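# Load a staple stick onto an open stapler's rail

## Task

Pick up one staple stick from the tray and seat it over the rail of the opened stapler so that it straddles the rail with its legs pointing downward. The stapler must end up resting flat on the table surface itself, and the stick must remain in place without the robot supporting it. Finally release the stick and move the grippers away.

## Robot and tools

Robot: two six-joint arms with parallel grippers, named left_arm and right_arm. In the shared scene frame the origin sits on the tabletop midway between the arms, +x runs outward across the table, +z is up, and left_arm is on the +y side. The names left and right do not match the sides of a camera image. Arm roots: left_arm at (-0.036, +0.242, 0) m with quat_wxyz (+0.997, 0, 0, +0.075); right_arm at (+0.019, -0.286, 0) m with quat_wxyz (+1.000, 0, 0, -0.023).

Gripper geometry: the fingers extend along the gripper's +z axis and close along its y axis. The reported end_effector_position is the point between the finger pads, just under 1 cm back from the tips. Printed hand positions can be somewhat wrong, more so when the arm is stretched far.

execute_actions takes an "actions" list holding at most one item, plus an optional "pictures" boolean (images are included unless set to false). Three forms:
- Empty list: no command; only returns the current state.
- Motion: {"rows": [...], "steps": n} with n from 1 to 15 control steps of 1/30 s each (default 15). Each row is used for one step; if there are fewer rows than steps, the final row is held for the rest.
- Wait: {"steps": n} with no rows, n up to 300; it returns once that many steps have elapsed since the previous result, and your reply time counts toward them.
A refused call sends nothing to the robot.

Each row is a single list of exactly 14 numbers covering both arms, even if only one moves: first left_arm's waist, shoulder, elbow, wrist pitch, wrist yaw, wrist roll, opening; then the same seven for right_arm. The six joint values are absolute target angles in radians in each arm's own joint space (the same numbers the Joint positions line prints), not offsets. Stated ranges per arm: waist -2.618 to 3.054, shoulder 0.000 to 3.142, elbow 0.000 to 3.142, wrist pitch -1.571 to 1.571, wrist yaw -1.571 to 1.571, wrist roll -2.094 to 2.094. A target more than 0.036 rad beyond a range end, and farther out than the joint's latest reading, is refused; true ends may differ from the stated ones by up to 0.036 rad, and commands past a true end are clipped there, reported as "joint sent to its limit" (possibly about an earlier action). The opening is an absolute value from -1 (closed) to +1 (fully open, about 0.087 m between pads).

Motion behaviour: joint speed is capped. Each step, the target passed to a joint stays within a fixed distance of its measured angle: 0.202 rad waist, 0.258 shoulder, 0.238 elbow, 0.573 wrist pitch, 0.522 wrist yaw and wrist roll. If the targets would move a gripper more than 70 mm from where it is measured, all that arm's targets are pulled back toward the current angles. Friction may leave a joint about 0.031 rad short, and very small changes may not move it. Between calls the arms keep heading to the last row sent, until everything has nearly stopped or a step is HELD; after that only a new action moves them further. Fingers already moving keep going.

Gripping: grip_measured reports finger opening on the same -1..1 scale; each gripper may read off by about 1 mm. To hold something, keep commanding an opening below grip_measured: roughly 0.02 lower for a firm grip, less for a gentle one. Pads push up to about 20 N; a quick close can squeeze harder and may even spring the fingers apart. Parts you hold may occasionally be tugged, and loose items nudged.

Result lines: the state line gives each gripper's end_effector_position (m) and end_effector_quat_wxyz in the scene frame. Joint positions and Joint velocities list each arm's joints (rad, rad/s) then pad gap (m, m/s). Joint torques are total drive outputs in the same joint order, offset, scaled and noisy, nonzero even in free air. "joint command not followed" means the clearance check altered or blocked joint targets on some steps; HELD marks steps where all or part of your row was not sent. MOTOR HOT appears from 75 °C; at 90 °C an arm is stopped for 10 s, and at 100 °C it goes limp and drops; both are reported as OVER-TEMPERATURE FAULT. Avoid holding loads for long.

Cameras: cam_head_left, cam_head_right, cam_left_wrist, cam_right_wrist, each 672x504, calibrated in OpenCV conventions (wrist poses follow the joint readings). zoom_image takes "camera" and "region" [x0, y0, x1, y1] in that image's pixels, origin top-left, at most 504x504, and gives a closer view of the latest image. read_manual returns only licence texts and moves nothing. finished_scene takes "scene" (the current scene's number), ends and grades it, and cannot be reversed.

Avoid: dropping or knocking anything off the table, tipping the stapler off flat contact, letting arms collide or press on each other, slamming, and hard shoves. Release the stick and retract before finishing.

Each tool is called after ">>>" by a JSON object that holds its "op" and its "data", one argument or row to a line.

## Session

>>> {"op": "execute_actions", "data": {
  "actions": []
}}

Scene clock: 0.00 s of 4800.00 s.
left_arm: end_effector_position=(+0.1917, +0.4254, +0.3693) grip_measured=+0.980 end_effector_quat_wxyz=(+0.547, +0.027, +0.832, +0.088) | right_arm: end_effector_position=(+0.0817, +0.1951, +0.2861) grip_measured=+1.000 end_effector_quat_wxyz=(+0.008, +0.301, +0.884, +0.357)
Joint positions: left_arm=[ 0.933  1.194  1.638 -1.074  0.853  0.693  0.087] | right_arm=[ 1.455  1.756  1.885 -0.978  0.125  2.017  0.087]
Joint velocities: left_arm=[-0.007  0.007  0.007 -0.051 -0.037 -0.051  0.   ] | right_arm=[-0.002  0.002 -0.002  0.022 -0.037 -0.081  0.   ]
Joint torques (N m, as the arm reports them, + toward a larger angle): no reading
Motor temperatures (°C, as the motors report them): left_arm=[21 19 21 21 23 20] | right_arm=[22 21 19 23 21 23]

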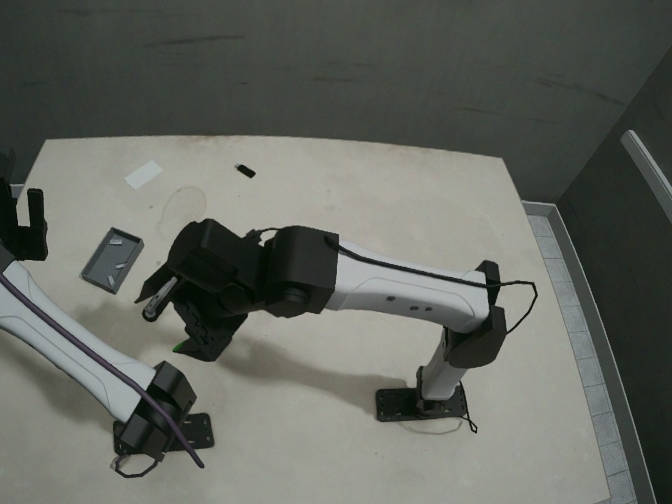

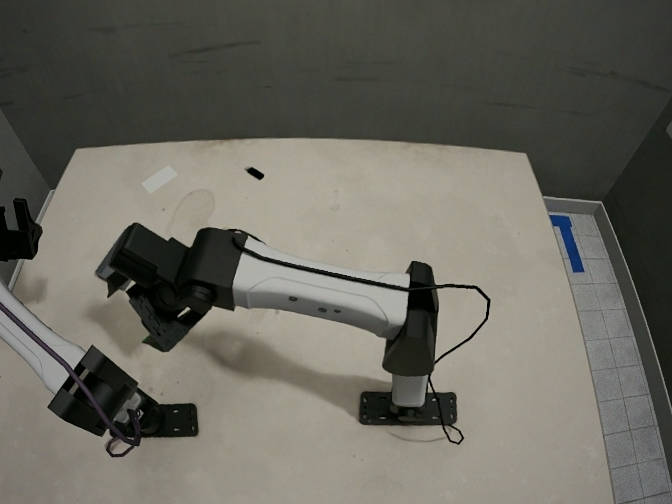

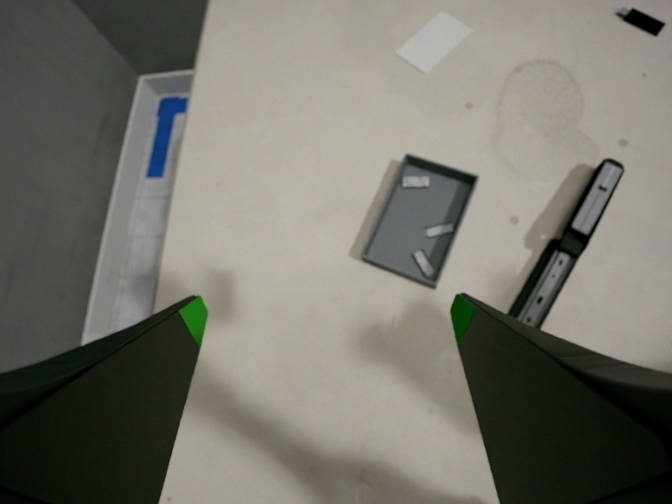

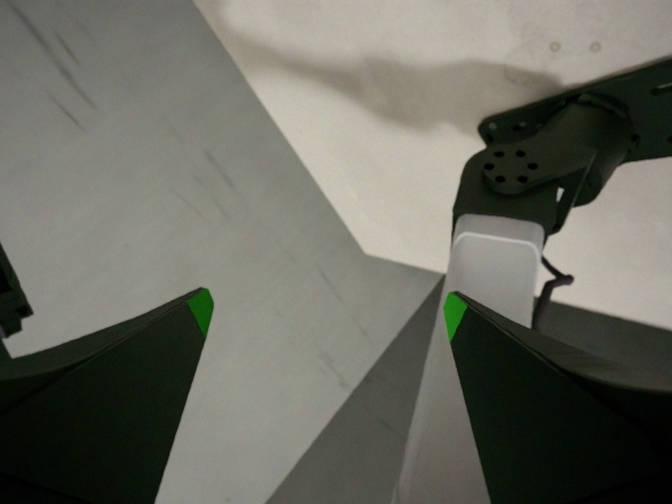

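>>> {"op": "execute_actions", "data": {
  "actions": [
    {"rows":[[0.933,1.194,1.638,-1.074,0.853,0.693,1,-0.3,1.2,1.4,-0.9,0,0,1]]}
  ],
  "pictures": false
}}

>>> {"op": "zoom_image", "data": {
  "camera": "cam_left_wrist",
  "region": [340,130,660,370]
}}

>>> {"op": "execute_actions", "data": {
  "actions": [
    {"steps":60}
  ]
}}

Scene clock: 2.73 s of 4800.00 s.
left_arm: end_effector_position=(+0.1917, +0.4254, +0.3693) grip_measured=+0.980 end_effector_quat_wxyz=(+0.547, +0.027, +0.832, +0.088) | right_arm: end_effector_position=(+0.2921, -0.1057, +0.3021) grip_measured=+1.000 end_effector_quat_wxyz=(+0.360, +0.130, +0.886, +0.261)
Joint positions: left_arm=[ 0.933  1.194  1.638 -1.074  0.853  0.693  0.087] | right_arm=[ 0.545  1.191  1.438 -0.897  0.013  0.783  0.087]
Joint velocities: left_arm=[-0.002  0.022 -0.007  0.022 -0.066 -0.037  0.001] | right_arm=[-2.024 -0.002 -0.1    0.168 -0.125 -2.659  0.   ]
Joint torques (N m, as the arm reports them, + toward a larger angle): left_arm=[-0.3  -2.51  5.11  1.36  0.2   0.08] | right_arm=[ 0.59 -3.44  5.12  1.92 -0.05  0.03]
Motor temperatures (°C, as the motors report them): left_arm=[21 20 21 22 23 20] | right_arm=[22 22 20 24 21 23]
Steps of this call (steps 1 to 67: nothing new was sent; steps 68 to 82: all 15 steps of this action). Readings (joint positions):
68: left_arm=[0.933 1.194 1.638 -1.074 0.853 0.693] | right_arm=[1.439 1.732 1.849 -0.949 0.103 1.957]
69: left_arm=[0.933 1.194 1.638 -1.074 0.853 0.693] | right_arm=[1.406 1.688 1.785 -0.930 0.080 1.885]
71: left_arm=[0.933 1.194 1.638 -1.074 0.853 0.693] | right_arm=[1.304 1.582 1.666 -0.922 0.058 1.746]
75: left_arm=[0.933 1.194 1.638 -1.074 0.853 0.693] | right_arm=[1.069 1.350 1.478 -0.917 0.036 1.454]
82: the state above

Region (340, 130, 660, 370) of cam_left_wrist's 672x504 image, scaled by 1.575, with more detail than that image has; it fills the top 378 rows of this view, and the rest is white.

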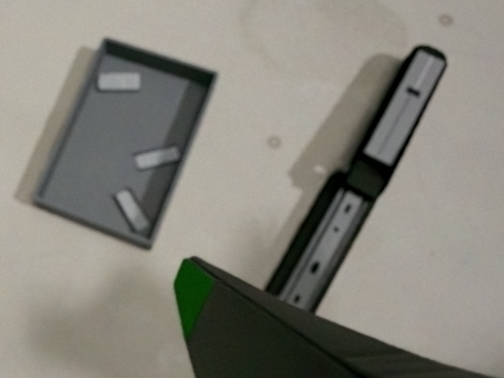

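Scene clock: 4.73 s of 4800.00 s.
left_arm: end_effector_position=(+0.1917, +0.4254, +0.3693) grip_measured=+0.980 end_effector_quat_wxyz=(+0.547, +0.027, +0.832, +0.088) | right_arm: end_effector_position=(+0.3174, -0.3942, +0.2877) grip_measured=+1.000 end_effector_quat_wxyz=(+0.432, +0.160, +0.884, -0.077)
Joint positions: left_arm=[ 0.933  1.194  1.638 -1.074  0.853  0.693  0.087] | right_arm=[-0.299  1.191  1.425 -0.895  0.008  0.008  0.087]
Joint velocities: left_arm=[-0.002 -0.007 -0.012 -0.037 -0.022  0.066  0.   ] | right_arm=[ 0.002  0.012 -0.017 -0.066 -0.037 -0.081  0.   ]
Joint torques (N m, as the arm reports them, + toward a larger angle): left_arm=[-0.33 -2.51  5.09  1.37  0.2   0.07] | right_arm=[ 0.26 -3.46  5.62  1.98 -0.08  0.01]
Motor temperatures (°C, as the motors report them): left_arm=[21 20 22 22 23 20] | right_arm=[22 22 20 24 21 23]
Steps of this call (steps 1 to 45: the robot went on to your last target; steps 46 to 60: nothing new was sent). Readings (joint positions):
1: left_arm=[0.933 1.194 1.638 -1.074 0.853 0.693] | right_arm=[0.474 1.191 1.434 -0.895 0.011 0.691]
2: left_arm=[0.933 1.194 1.638 -1.074 0.853 0.693] | right_arm=[0.403 1.191 1.431 -0.895 0.009 0.598]
4: left_arm=[0.933 1.194 1.638 -1.074 0.853 0.693] | right_arm=[0.262 1.191 1.426 -0.895 0.006 0.416]
8: left_arm=[0.933 1.194 1.638 -1.074 0.853 0.693] | right_arm=[-0.038 1.191 1.425 -0.895 0.001 0.174]
60: the state above
All arms were judged still, so your last target was given up. Only a new action makes them travel on or press farther. Fingers that are still opening or closing keep moving.
camera_calibration (this result's frames):
cam_right_wrist: T_world_to_cam=[[-0.339632, -0.94045, -0.0142796, -0.25786], [-0.939352, 0.339926, -0.0454826, 0.463927], [0.0476282, -0.00203383, -0.998863, 0.413185], [0, 0, 0, 1]] pos_world=[0.328533, -0.399365, 0.430134]

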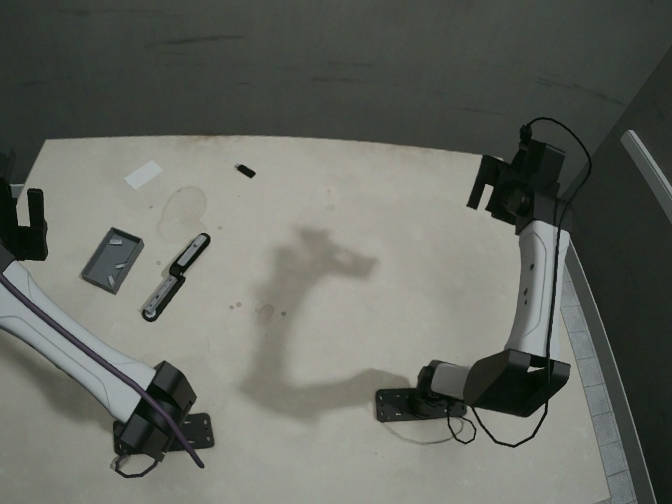

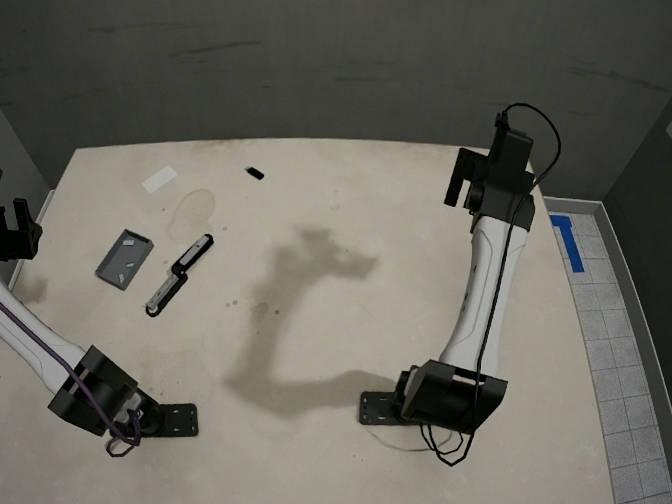

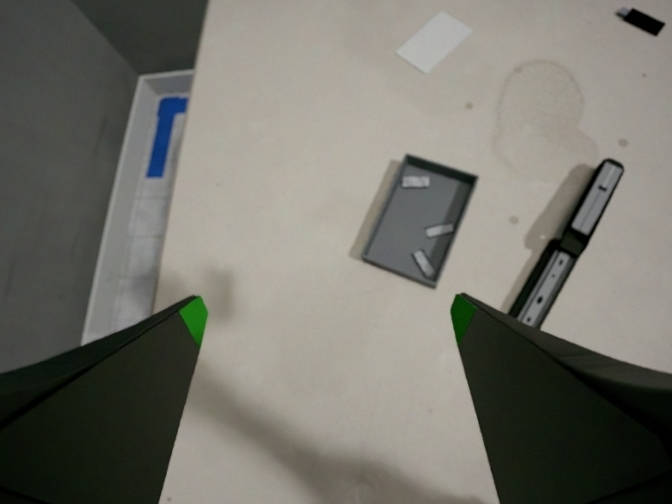

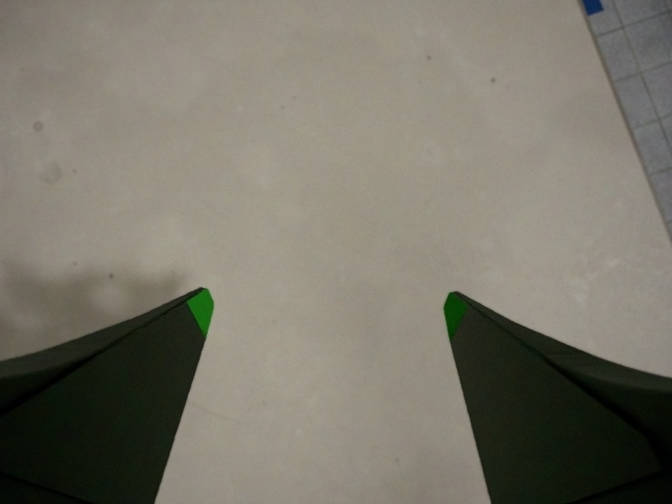

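>>> {"op": "execute_actions", "data": {
  "actions": [
    {"rows":[[0.17,1.5,1.1,-0.35,0,0,1,-0.3,1.2,1.4,-0.9,0,0,1]]}
  ],
  "pictures": false
}}

>>> {"op": "execute_actions", "data": {
  "actions": [
    {"steps":40}
  ]
}}

Scene clock: 7.43 s of 4800.00 s.
left_arm: end_effector_position=(+0.3178, +0.3891, +0.1182) grip_measured=+0.980 end_effector_quat_wxyz=(+0.345, -0.139, +0.928, +0.032) | right_arm: end_effector_position=(+0.3174, -0.3942, +0.2877) grip_measured=+1.000 end_effector_quat_wxyz=(+0.432, +0.160, +0.884, -0.077)
Joint positions: left_arm=[ 0.294  1.516  1.109 -0.466  0.131  0.098  0.087] | right_arm=[-0.299  1.191  1.425 -0.895  0.008  0.008  0.087]
Joint velocities: left_arm=[-2.059  0.32  -0.471  0.271 -0.784 -0.579  0.003] | right_arm=[ 0.007  0.012  0.012  0.022 -0.022  0.007  0.   ]
Joint torques (N m, as the arm reports them, + toward a larger angle): left_arm=[-0.36 -9.44  7.84  1.98  0.04  0.07] | right_arm=[ 0.25 -3.43  5.62  1.99 -0.08  0.01]
Motor temperatures (°C, as the motors report them): left_arm=[21 20 22 22 23 20] | right_arm=[22 22 20 25 21 23]
Steps of this call (steps 1 to 66: nothing new was sent; steps 67 to 81: all 15 steps of this action). Readings (joint positions):
67: left_arm=[0.917 1.197 1.624 -1.040 0.822 0.659] | right_arm=[-0.299 1.191 1.425 -0.895 0.008 0.008]
68: left_arm=[0.887 1.206 1.605 -0.988 0.784 0.618] | right_arm=[-0.299 1.191 1.425 -0.895 0.008 0.008]
70: left_arm=[0.827 1.250 1.556 -0.888 0.705 0.534] | right_arm=[-0.299 1.191 1.425 -0.895 0.008 0.008]
74: left_arm=[0.695 1.370 1.419 -0.689 0.506 0.357] | right_arm=[-0.299 1.191 1.425 -0.895 0.008 0.008]
81: the state above

Scene clock: 8.77 s of 4800.00 s.
left_arm: end_effector_position=(+0.3463, +0.3648, +0.1263) grip_measured=+0.980 end_effector_quat_wxyz=(+0.379, -0.141, +0.913, +0.057) | right_arm: end_effector_position=(+0.3174, -0.3942, +0.2877) grip_measured=+1.000 end_effector_quat_wxyz=(+0.432, +0.160, +0.884, -0.077)
Joint positions: left_arm=[ 0.164  1.516  1.096 -0.362  0.008  0.005  0.087] | right_arm=[-0.299  1.191  1.425 -0.895  0.008  0.008  0.087]
Joint velocities: left_arm=[-0.002 -0.002  0.017 -0.007 -0.007 -0.007  0.   ] | right_arm=[ 0.007  0.007 -0.002  0.007 -0.007 -0.007  0.   ]
Joint torques (N m, as the arm reports them, + toward a larger angle): left_arm=[ 0.2  -8.01  6.77  1.55 -0.11  0.05] | right_arm=[ 0.24 -3.43  5.61  1.99 -0.08  0.01]
Motor temperatures (°C, as the motors report them): left_arm=[21 20 22 23 23 20] | right_arm=[22 22 20 25 21 23]
Steps of this call (steps 1 to 30: the robot went on to your last target; steps 31 to 40: nothing new was sent). Readings (joint positions):
1: left_arm=[0.229 1.524 1.099 -0.458 0.110 0.080] | right_arm=[-0.299 1.191 1.425 -0.895 0.008 0.008]
2: left_arm=[0.183 1.524 1.096 -0.450 0.097 0.066] | right_arm=[-0.299 1.191 1.425 -0.895 0.008 0.008]
4: left_arm=[0.150 1.521 1.096 -0.419 0.077 0.046] | right_arm=[-0.299 1.191 1.425 -0.895 0.008 0.008]
8: left_arm=[0.162 1.516 1.096 -0.381 0.036 0.022] | right_arm=[-0.299 1.191 1.425 -0.895 0.008 0.008]
40: the state above
All arms were judged still, so your last target was given up. Only a new action makes them travel on or press farther. Fingers that are still opening or closing keep moving.
camera_calibration (this result's frames):
cam_left_wrist: T_world_to_cam=[[0.274969, -0.961444, 0.0041555, 0.253106], [-0.956301, -0.273046, 0.104569, 0.432341], [-0.0994025, -0.0327271, -0.994509, 0.307326], [0, 0, 0, 1]] pos_world=[0.374401, 0.371454, 0.259378]
cam_right_wrist: T_world_to_cam=[[-0.339413, -0.940534, -0.0139786, -0.258065], [-0.939436, 0.339693, -0.0454801, 0.463861], [0.047524, -0.00230456, -0.998867, 0.413113], [0, 0, 0, 1]] pos_world=[0.328544, -0.399337, 0.430134]

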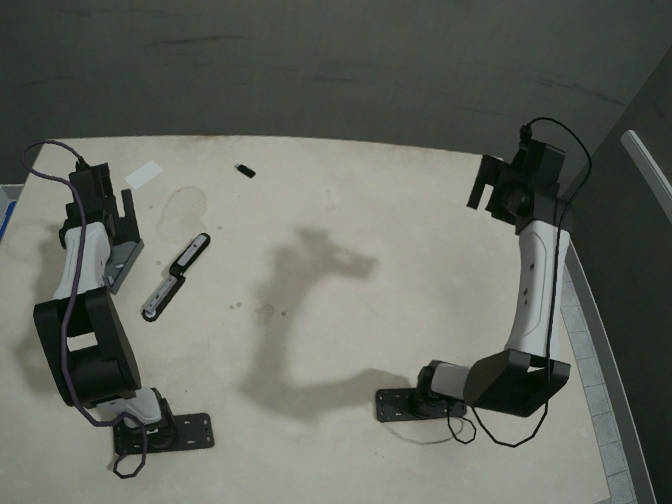

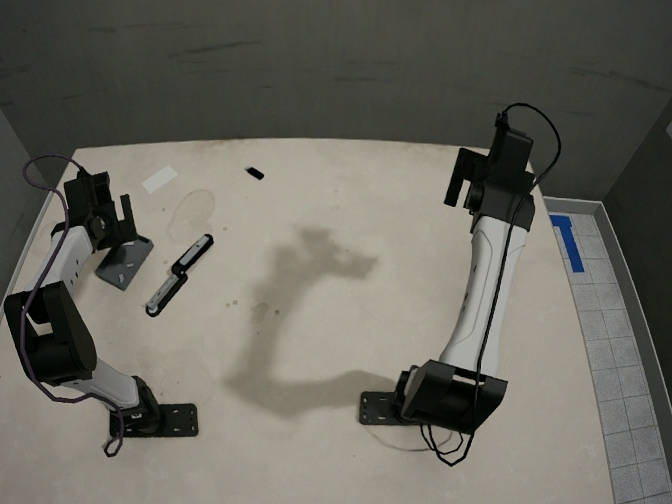

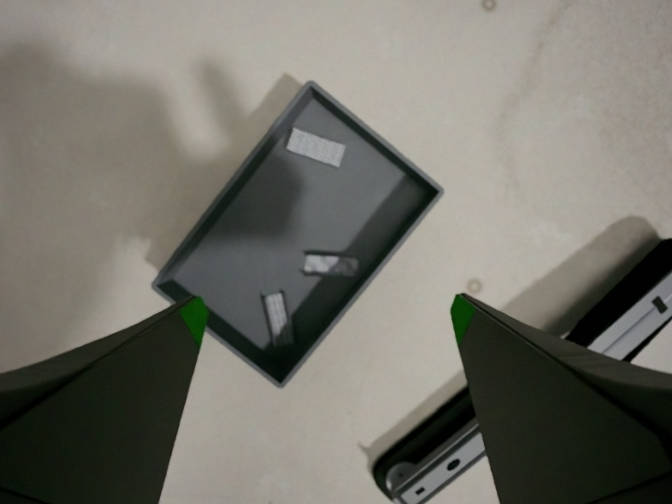

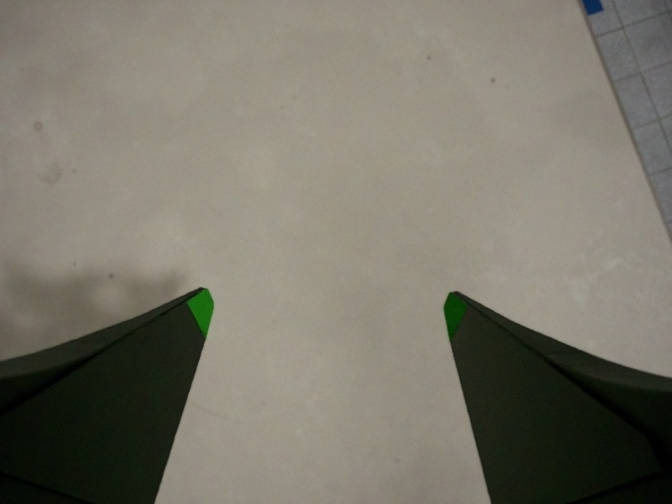

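>>> {"op": "execute_actions", "data": {
  "actions": [
    {"rows":[[-0.15,1.4,1.05,-0.42,0,0,1,-0.3,1.2,1.4,-0.9,0,0,1]]}
  ],
  "pictures": false
}}

>>> {"op": "execute_actions", "data": {
  "actions": [
    {"steps":20}
  ]
}}

>>> {"op": "zoom_image", "data": {
  "camera": "cam_head_left",
  "region": [70,210,230,330]
}}

Scene clock: 10.27 s of 4800.00 s.
left_arm: end_effector_position=(+0.3487, +0.2381, +0.1496) grip_measured=+0.980 end_effector_quat_wxyz=(+0.403, +0.005, +0.915, -0.005) | right_arm: end_effector_position=(+0.3174, -0.3942, +0.2877) grip_measured=+1.000 end_effector_quat_wxyz=(+0.432, +0.160, +0.884, -0.077)
Joint positions: left_arm=[-0.157  1.409  1.069 -0.401  0.008  0.001  0.087] | right_arm=[-0.299  1.191  1.425 -0.895  0.008  0.008  0.087]
Joint velocities: left_arm=[-0.007 -0.002 -0.002 -0.095 -0.051  0.007  0.   ] | right_arm=[-0.012 -0.007 -0.017 -0.066 -0.095  0.007  0.   ]
Joint torques (N m, as the arm reports them, + toward a larger angle): left_arm=[ 0.32 -6.59  5.14  1.32 -0.1   0.08] | right_arm=[ 0.25 -3.43  5.61  1.99 -0.08  0.01]
Motor temperatures (°C, as the motors report them): left_arm=[21 20 22 23 23 20] | right_arm=[22 22 20 26 21 23]
Steps of this call (steps 1 to 30: nothing new was sent; steps 31 to 45: all 15 steps of this action). Readings (joint positions):
31: left_arm=[0.142 1.506 1.090 -0.364 -0.006 0.002] | right_arm=[-0.299 1.191 1.425 -0.895 0.008 0.008]
32: left_arm=[0.094 1.485 1.078 -0.373 -0.014 0.001] | right_arm=[-0.299 1.191 1.425 -0.895 0.008 0.008]
34: left_arm=[-0.042 1.443 1.069 -0.389 -0.012 0.001] | right_arm=[-0.299 1.191 1.425 -0.895 0.008 0.008]
38: left_arm=[-0.168 1.409 1.069 -0.390 0.011 0.001] | right_arm=[-0.299 1.191 1.425 -0.895 0.008 0.008]
45: the state above

Scene clock: 10.93 s of 4800.00 s.
left_arm: end_effector_position=(+0.3482, +0.2381, +0.1492) grip_measured=+0.980 end_effector_quat_wxyz=(+0.402, +0.005, +0.916, -0.005) | right_arm: end_effector_position=(+0.3174, -0.3942, +0.2877) grip_measured=+1.000 end_effector_quat_wxyz=(+0.432, +0.160, +0.884, -0.077)
Joint positions: left_arm=[-0.157  1.409  1.069 -0.403  0.008  0.001  0.087] | right_arm=[-0.299  1.191  1.425 -0.895  0.008  0.008  0.087]
Joint velocities: left_arm=[-0.002  0.002  0.002  0.051 -0.007  0.051  0.   ] | right_arm=[-0.002  0.002 -0.022  0.037 -0.007  0.022  0.   ]
Joint torques (N m, as the arm reports them, + toward a larger angle): left_arm=[ 0.3  -6.58  5.11  1.33 -0.11  0.07] | right_arm=[ 0.25 -3.43  5.62  1.99 -0.08  0.01]
Motor temperatures (°C, as the motors report them): left_arm=[21 20 22 23 23 20] | right_arm=[22 22 20 26 21 23]
Steps of this call (steps 1 to 15: the robot went on to your last target; steps 16 to 20: nothing new was sent). Readings (joint positions):
1: left_arm=[-0.157 1.409 1.069 -0.401 0.008 0.001] | right_arm=[-0.299 1.191 1.425 -0.895 0.008 0.008]
2: left_arm=[-0.157 1.409 1.069 -0.402 0.008 0.001] | right_arm=[-0.299 1.191 1.425 -0.895 0.008 0.008]
4: left_arm=[-0.157 1.409 1.069 -0.402 0.008 0.001] | right_arm=[-0.299 1.191 1.425 -0.895 0.008 0.008]
8: left_arm=[-0.157 1.409 1.069 -0.403 0.008 0.001] | right_arm=[-0.299 1.191 1.425 -0.895 0.008 0.008]
20: the state above
All arms were judged still, so your last target was given up. Only a new action makes them travel on or press farther. Fingers that are still opening or closing keep moving.
camera_calibration (this result's frames):
cam_left_wrist: T_world_to_cam=[[-0.0397804, -0.999196, 0.00502407, 0.249147], [-0.997056, 0.040024, 0.0653952, 0.342668], [-0.0655437, -0.00240783, -0.997847, 0.307636], [0, 0, 0, 1]] pos_world=[0.371734, 0.235973, 0.283313]
cam_right_wrist: T_world_to_cam=[[-0.339413, -0.940534, -0.0139786, -0.258065], [-0.939436, 0.339693, -0.0454801, 0.463861], [0.047524, -0.00230456, -0.998867, 0.413113], [0, 0, 0, 1]] pos_world=[0.328544, -0.399337, 0.430134]

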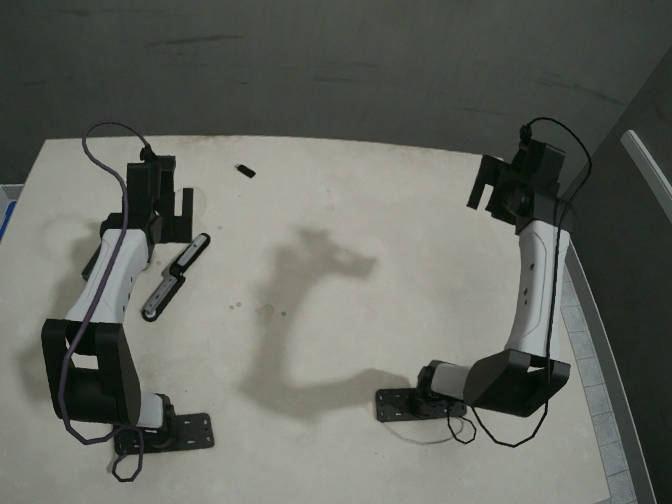

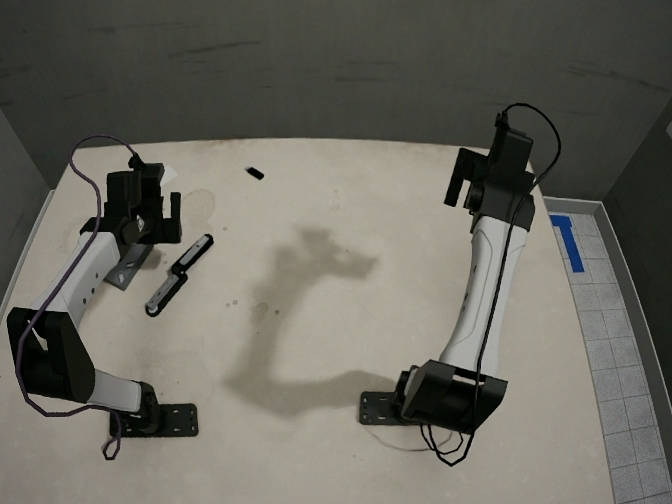

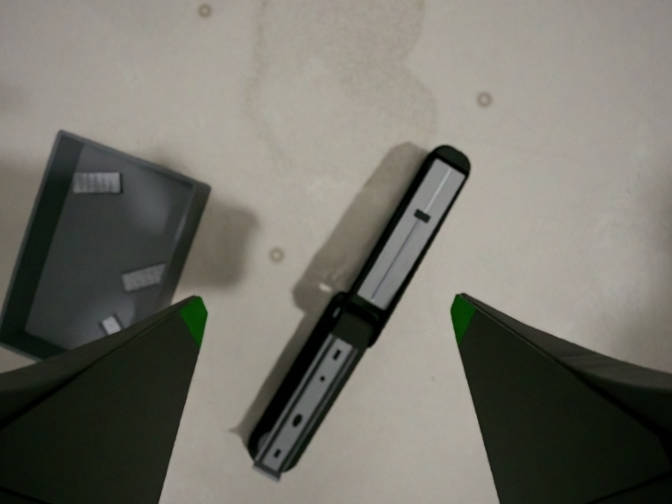

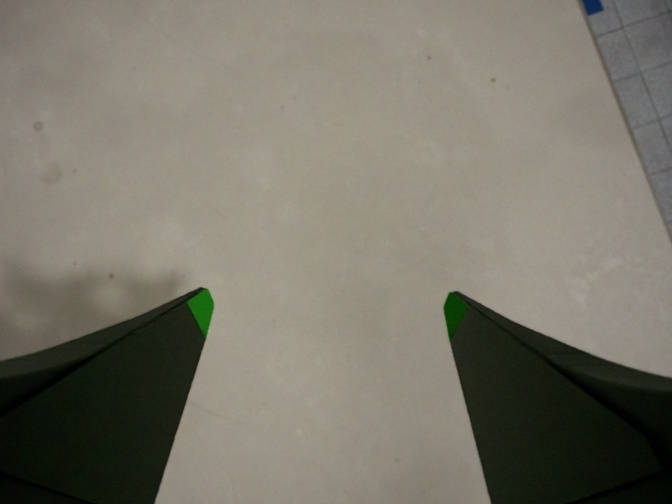

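Region (70, 210, 230, 330) of cam_head_left's 672x504 image, scaled by 3.150, with more detail than that image has; it fills the top 378 rows of this view, and the rest is white.

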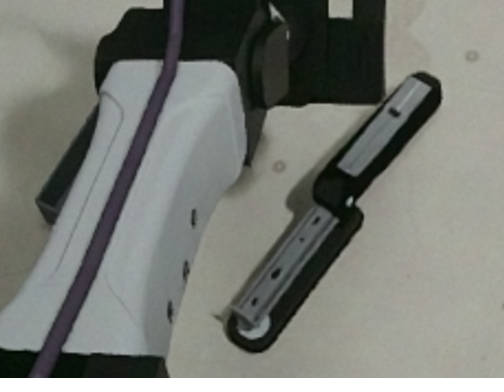

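>>> {"op": "execute_actions", "data": {
  "actions": [
    {"rows":[[-0.1,1.5,1.35,-0.7,0,0.4,0.5,-0.3,1.2,1.4,-0.9,0,0,1],[-0.1,1.5,1.35,-0.7,0,0.4,0.5,-0.3,1.2,1.4,-0.9,0,0,1],[-0.1,1.5,1.35,-0.7,0,0.4,0.5,-0.3,1.2,1.4,-0.9,0,0,1],[-0.1,1.5,1.35,-0.7,0,0.4,0.5,-0.3,1.2,1.4,-0.9,0,0,1],[0.088,2.0,1.95,-1.34,0,1.843,-0.5,-0.3,1.2,1.4,-0.9,0,0,1]]}
  ],
  "pictures": false
}}

>>> {"op": "execute_actions", "data": {
  "actions": [
    {"rows":[[0.088,2.15,2.03,-1.34,0,1.843,-0.5,-0.3,1.2,1.4,-0.9,0,0,1]]}
  ],
  "pictures": false
}}

>>> {"op": "execute_actions", "data": {
  "actions": [
    {"rows":[[0.088,2.31,2.092,-1.342,0,1.843,-0.5,-0.3,1.2,1.4,-0.9,0,0,1]]}
  ]
}}

Scene clock: 14.60 s of 4800.00 s.
left_arm: end_effector_position=(+0.3762, +0.3867, +0.1422) grip_measured=-0.500 end_effector_quat_wxyz=(+0.095, +0.471, +0.872, +0.089) | right_arm: end_effector_position=(+0.3174, -0.3942, +0.2877) grip_measured=+1.000 end_effector_quat_wxyz=(+0.432, +0.160, +0.884, -0.077)
Joint positions: left_arm=[ 0.097  2.016  1.915 -1.208 -0.002  1.238  0.022] | right_arm=[-0.299  1.191  1.425 -0.895  0.008  0.008  0.087]
Joint velocities: left_arm=[-0.056  0.144 -0.012 -0.857 -0.051  2.821 -0.   ] | right_arm=[-0.007  0.012 -0.007 -0.066  0.022  0.007  0.   ]
Joint torques (N m, as the arm reports them, + toward a larger angle): left_arm=[ -1.   -12.42   8.45   0.69   0.03   0.05] | right_arm=[ 0.25 -3.44  5.61  1.99 -0.08  0.01]
Motor temperatures (°C, as the motors report them): left_arm=[21 21 22 23 23 20] | right_arm=[22 22 21 26 21 23]
Steps of this call (steps 1 to 90: nothing new was sent; then 0.17 s passed at rest; steps 91 to 105: all 15 steps of this action). Readings (joint positions):
91: left_arm=[-0.150 1.424 1.112 -0.470 0.009 0.064] | right_arm=[-0.299 1.191 1.425 -0.895 0.008 0.008]
92: left_arm=[-0.138 1.455 1.186 -0.539 0.009 0.132] | right_arm=[-0.299 1.191 1.425 -0.895 0.008 0.008]
94: left_arm=[-0.113 1.490 1.296 -0.578 0.007 0.227] | right_arm=[-0.299 1.191 1.425 -0.895 0.008 0.008]
98: left_arm=[0.024 1.672 1.594 -0.879 0.013 0.541] | right_arm=[-0.299 1.191 1.425 -0.895 0.008 0.008]
105: the state above

Scene clock: 15.10 s of 4800.00 s.
left_arm: end_effector_position=(+0.3941, +0.3907, +0.1157) grip_measured=-0.500 end_effector_quat_wxyz=(+0.029, +0.707, +0.705, +0.050) | right_arm: end_effector_position=(+0.3174, -0.3942, +0.2877) grip_measured=+1.000 end_effector_quat_wxyz=(+0.432, +0.160, +0.884, -0.077)
Joint positions: left_arm=[ 0.094  2.144  2.011 -1.321 -0.002  1.817  0.022] | right_arm=[-0.299  1.191  1.425 -0.895  0.008  0.008  0.087]
Joint velocities: left_arm=[ 0.007  0.007  0.007 -0.007  0.007  0.11  -0.   ] | right_arm=[-0.022 -0.002 -0.012 -0.022  0.007 -0.037  0.   ]
Joint torques (N m, as the arm reports them, + toward a larger angle): left_arm=[ -0.91 -10.76   6.98   0.21   0.03   0.13] | right_arm=[ 0.24 -3.42  5.62  1.99 -0.08  0.01]
Motor temperatures (°C, as the motors report them): left_arm=[21 21 22 23 23 20] | right_arm=[22 22 21 26 21 23]
Steps of this call (steps 1 to 15: all 15 steps of this action). Readings (joint positions):
1: left_arm=[0.096 2.037 1.938 -1.252 -0.002 1.338] | right_arm=[-0.299 1.191 1.425 -0.895 0.008 0.008]
2: left_arm=[0.094 2.064 1.975 -1.275 -0.002 1.436] | right_arm=[-0.299 1.191 1.425 -0.895 0.008 0.008]
4: left_arm=[0.094 2.108 2.008 -1.280 -0.002 1.581] | right_arm=[-0.299 1.191 1.425 -0.895 0.008 0.008]
8: left_arm=[0.094 2.143 2.011 -1.305 -0.002 1.734] | right_arm=[-0.299 1.191 1.425 -0.895 0.008 0.008]
15: the state above

Scene clock: 15.60 s of 4800.00 s.
left_arm: end_effector_position=(+0.4049, +0.3931, +0.0596) grip_measured=-0.500 end_effector_quat_wxyz=(+0.001, +0.715, +0.699, +0.003) | right_arm: end_effector_position=(+0.3174, -0.3942, +0.2877) grip_measured=+1.000 end_effector_quat_wxyz=(+0.432, +0.160, +0.884, -0.077)
Joint positions: left_arm=[ 0.094  2.317  2.083 -1.33  -0.002  1.837  0.022] | right_arm=[-0.299  1.191  1.425 -0.895  0.008  0.008  0.087]
Joint velocities: left_arm=[ 0.002 -0.002 -0.002  0.066 -0.051 -0.022 -0.001] | right_arm=[ 0.007 -0.007 -0.002 -0.037 -0.037  0.051  0.   ]
Joint torques (N m, as the arm reports them, + toward a larger angle): left_arm=[ -0.89 -12.8    6.02   0.05   0.03   0.14] | right_arm=[ 0.25 -3.42  5.63  1.99 -0.08  0.01]
Motor temperatures (°C, as the motors report them): left_arm=[21 21 22 23 23 20] | right_arm=[22 22 21 26 21 23]
Steps of this call (steps 1 to 15: all 15 steps of this action). Readings (joint positions):
1: left_arm=[0.094 2.163 2.031 -1.336 -0.002 1.822] | right_arm=[-0.299 1.191 1.425 -0.895 0.008 0.008]
2: left_arm=[0.094 2.191 2.062 -1.339 -0.002 1.825] | right_arm=[-0.299 1.191 1.425 -0.895 0.008 0.008]
4: left_arm=[0.094 2.247 2.083 -1.329 -0.002 1.829] | right_arm=[-0.299 1.191 1.425 -0.895 0.008 0.008]
8: left_arm=[0.094 2.315 2.083 -1.329 -0.002 1.834] | right_arm=[-0.299 1.191 1.425 -0.895 0.008 0.008]
15: the state above
camera_calibration (this result's frames):
cam_left_wrist: T_world_to_cam=[[-0.999088, 0.0403317, 0.0140363, 0.385988], [0.0361535, 0.623899, 0.780669, -0.291643], [0.0227285, 0.780464, -0.624788, -0.143454], [0, 0, 0, 1]] pos_world=[0.39944, 0.278349, 0.13263]
cam_right_wrist: T_world_to_cam=[[-0.339413, -0.940534, -0.0139786, -0.258065], [-0.939436, 0.339693, -0.0454801, 0.463861], [0.047524, -0.00230456, -0.998867, 0.413113], [0, 0, 0, 1]] pos_world=[0.328544, -0.399337, 0.430134]

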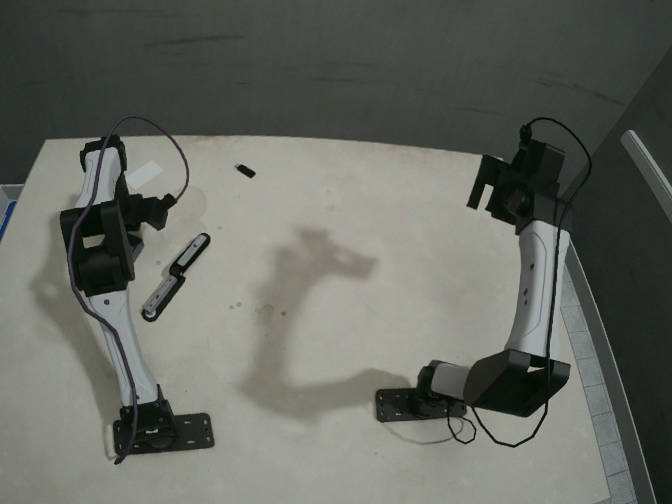

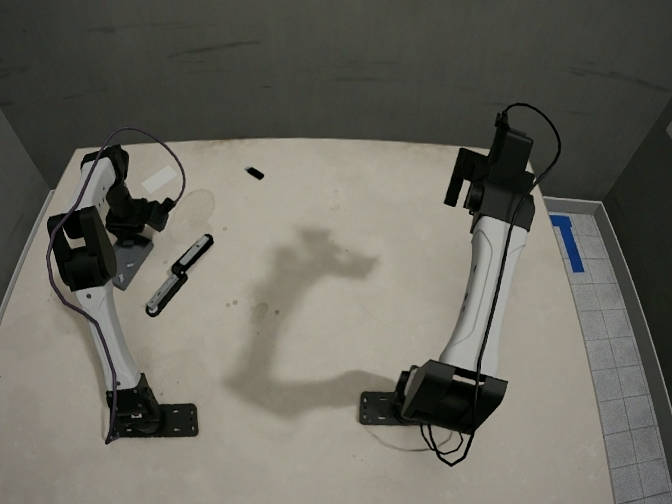

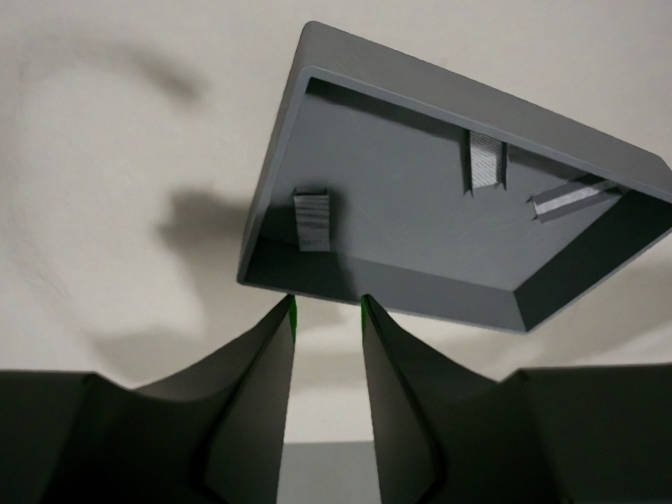

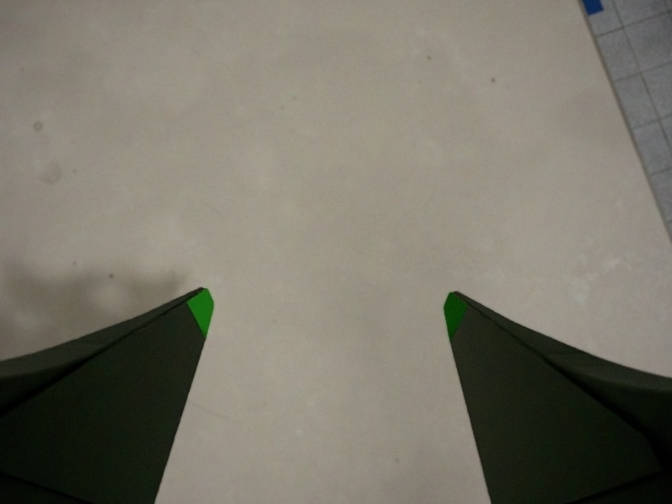

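>>> {"op": "execute_actions", "data": {
  "actions": [
    {"rows":[[0.112,2.365,2.092,-1.27,0,1.87,-0.5,-0.3,1.2,1.4,-0.9,0,0,1]]}
  ]
}}

Scene clock: 17.10 s of 4800.00 s.
left_arm: end_effector_position=(+0.4127, +0.4013, +0.0455) grip_measured=-0.500 end_effector_quat_wxyz=(+0.004, +0.720, +0.694, +0.008) | right_arm: end_effector_position=(+0.3174, -0.3942, +0.2877) grip_measured=+1.000 end_effector_quat_wxyz=(+0.432, +0.160, +0.884, -0.077)
Joint positions: left_arm=[ 0.107  2.349  2.083 -1.286 -0.002  1.864  0.022] | right_arm=[-0.299  1.191  1.425 -0.895  0.008  0.008  0.087]
Joint velocities: left_arm=[ 0.007  0.002 -0.002 -0.022 -0.007  0.051  0.   ] | right_arm=[ 0.002 -0.007  0.012  0.022 -0.022 -0.051  0.   ]
Joint torques (N m, as the arm reports them, + toward a larger angle): left_arm=[  0.16 -11.4    6.08   0.28   0.03   0.14] | right_arm=[ 0.25 -3.43  5.6   1.99 -0.08  0.01]
Motor temperatures (°C, as the motors report them): left_arm=[21 22 23 23 23 20] | right_arm=[22 22 21 27 21 23]
Steps of this call (steps 1 to 15: the robot went on to your last target; steps 16 to 30: nothing new was sent; steps 31 to 45: all 15 steps of this action). Readings (joint positions):
31: left_arm=[0.094 2.319 2.083 -1.326 -0.002 1.843] | right_arm=[-0.299 1.191 1.425 -0.895 0.008 0.008]
32: left_arm=[0.096 2.322 2.083 -1.318 -0.002 1.847] | right_arm=[-0.299 1.191 1.425 -0.895 0.008 0.008]
34: left_arm=[0.101 2.333 2.083 -1.304 -0.002 1.854] | right_arm=[-0.299 1.191 1.425 -0.895 0.008 0.008]
38: left_arm=[0.107 2.349 2.083 -1.291 -0.002 1.860] | right_arm=[-0.299 1.191 1.425 -0.895 0.008 0.008]
45: the state above
camera_calibration (this result's frames):
cam_left_wrist: T_world_to_cam=[[-0.998555, 0.0536389, 0.00323373, 0.388571], [0.0358914, 0.620956, 0.783023, -0.284833], [0.0399925, 0.782008, -0.621984, -0.166649], [0, 0, 0, 1]] pos_world=[0.404897, 0.286347, 0.118121]
cam_right_wrist: T_world_to_cam=[[-0.339413, -0.940534, -0.0139786, -0.258065], [-0.939436, 0.339693, -0.0454801, 0.463861], [0.047524, -0.00230456, -0.998867, 0.413113], [0, 0, 0, 1]] pos_world=[0.328544, -0.399337, 0.430134]

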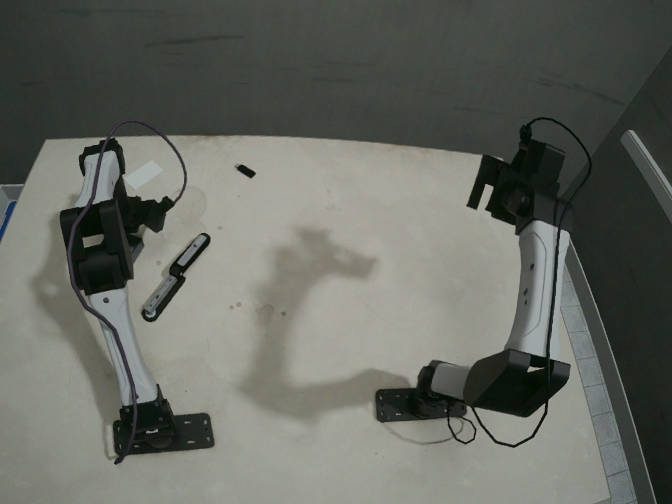

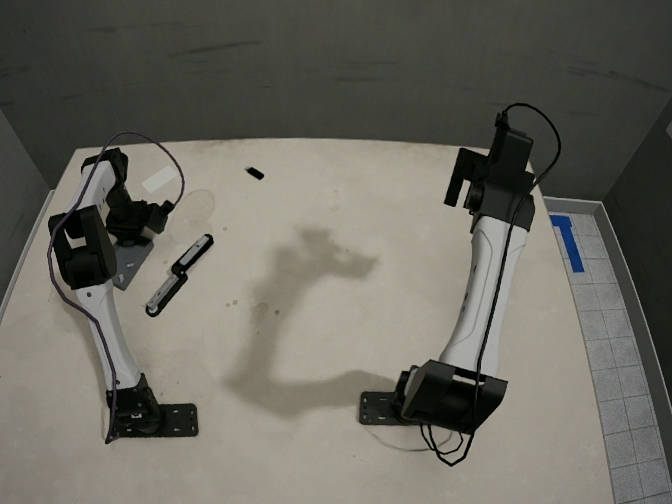

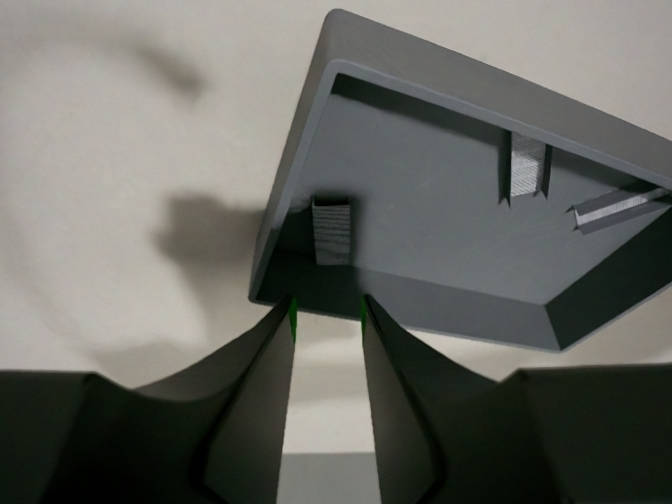

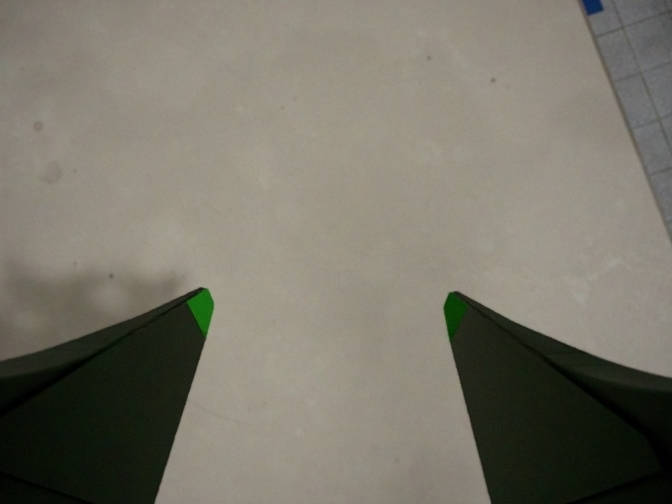

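>>> {"op": "execute_actions", "data": {
  "actions": [
    {"rows":[[0.112,2.40,2.092,-1.26,0,1.87,-0.55,-0.3,1.2,1.4,-0.9,0,0,1]]}
  ]
}}

Scene clock: 18.70 s of 4800.00 s.
left_arm: end_effector_position=(+0.4130, +0.4013, +0.0297) grip_measured=-0.550 end_effector_quat_wxyz=(-0.002, +0.720, +0.694, -0.002) | right_arm: end_effector_position=(+0.3174, -0.3942, +0.2877) grip_measured=+1.000 end_effector_quat_wxyz=(+0.432, +0.159, +0.884, -0.077)
Joint positions: left_arm=[ 0.107  2.385  2.083 -1.274 -0.002  1.865  0.02 ] | right_arm=[-0.299  1.191  1.425 -0.895  0.008  0.008  0.087]
Joint velocities: left_arm=[-0.027 -0.012 -0.012  0.051  0.081 -0.007  0.001] | right_arm=[-0.007  0.007  0.017 -0.022  0.066 -0.037  0.   ]
Joint torques (N m, as the arm reports them, + toward a larger angle): left_arm=[  0.13 -11.59   6.     0.23   0.03   0.14] | right_arm=[ 0.25 -3.43  5.61  1.99 -0.08  0.01]
Motor temperatures (°C, as the motors report them): left_arm=[21 22 23 23 23 20] | right_arm=[22 22 21 27 21 23]
Steps of this call (steps 1 to 15: the robot went on to your last target; steps 16 to 33: nothing new was sent; steps 34 to 48: all 15 steps of this action). Readings (joint positions):
34: left_arm=[0.107 2.352 2.083 -1.283 -0.002 1.865] | right_arm=[-0.299 1.191 1.425 -0.895 0.008 0.008]
35: left_arm=[0.107 2.355 2.083 -1.281 -0.002 1.865] | right_arm=[-0.299 1.191 1.425 -0.895 0.008 0.008]
37: left_arm=[0.107 2.367 2.083 -1.278 -0.002 1.865] | right_arm=[-0.299 1.191 1.425 -0.895 0.008 0.008]
41: left_arm=[0.107 2.384 2.083 -1.276 -0.002 1.865] | right_arm=[-0.299 1.191 1.425 -0.895 0.008 0.008]
48: the state above
camera_calibration (this result's frames):
cam_left_wrist: T_world_to_cam=[[-0.998161, 0.0548685, 0.0257506, 0.387526], [0.0544657, 0.625591, 0.778248, -0.281896], [0.026592, 0.77822, -0.627429, -0.169299], [0, 0, 0, 1]] pos_world=[0.406669, 0.28684, 0.103183]
cam_right_wrist: T_world_to_cam=[[-0.339129, -0.940633, -0.0142129, -0.25806], [-0.939535, 0.33942, -0.0454798, 0.463785], [0.0476039, -0.00207002, -0.998864, 0.413178], [0, 0, 0, 1]] pos_world=[0.328557, -0.399302, 0.430133]

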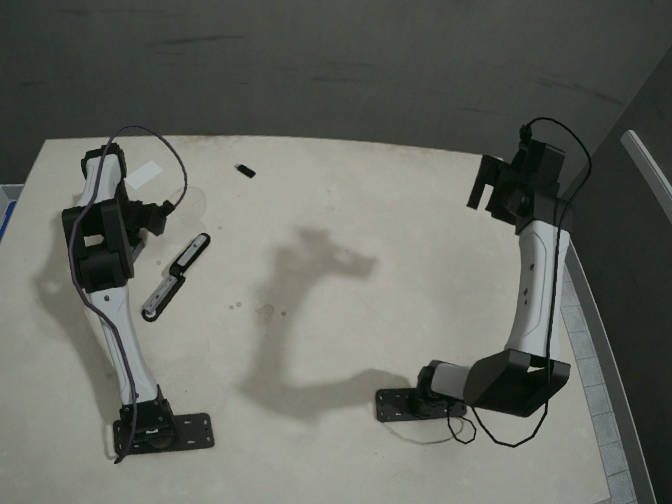

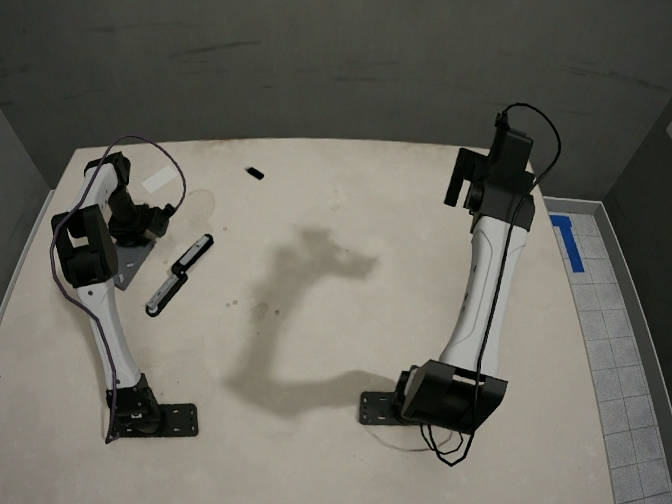

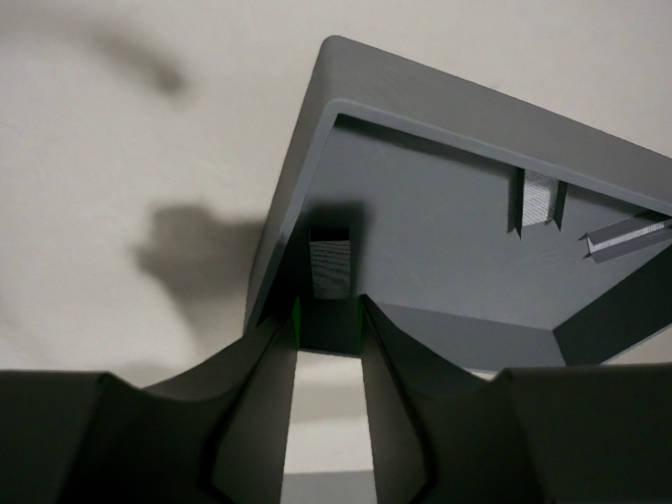

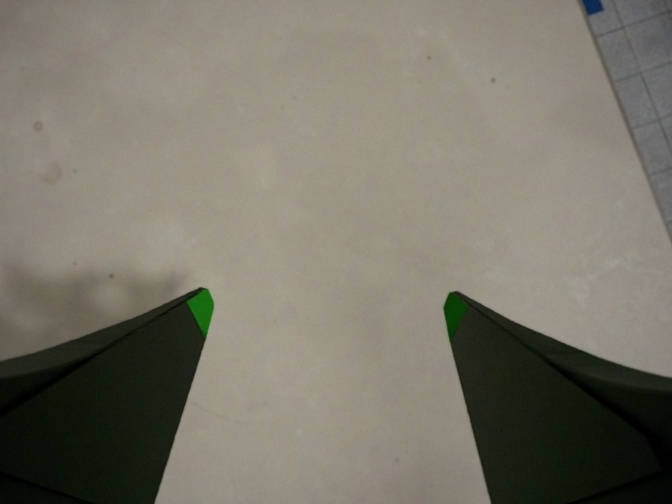

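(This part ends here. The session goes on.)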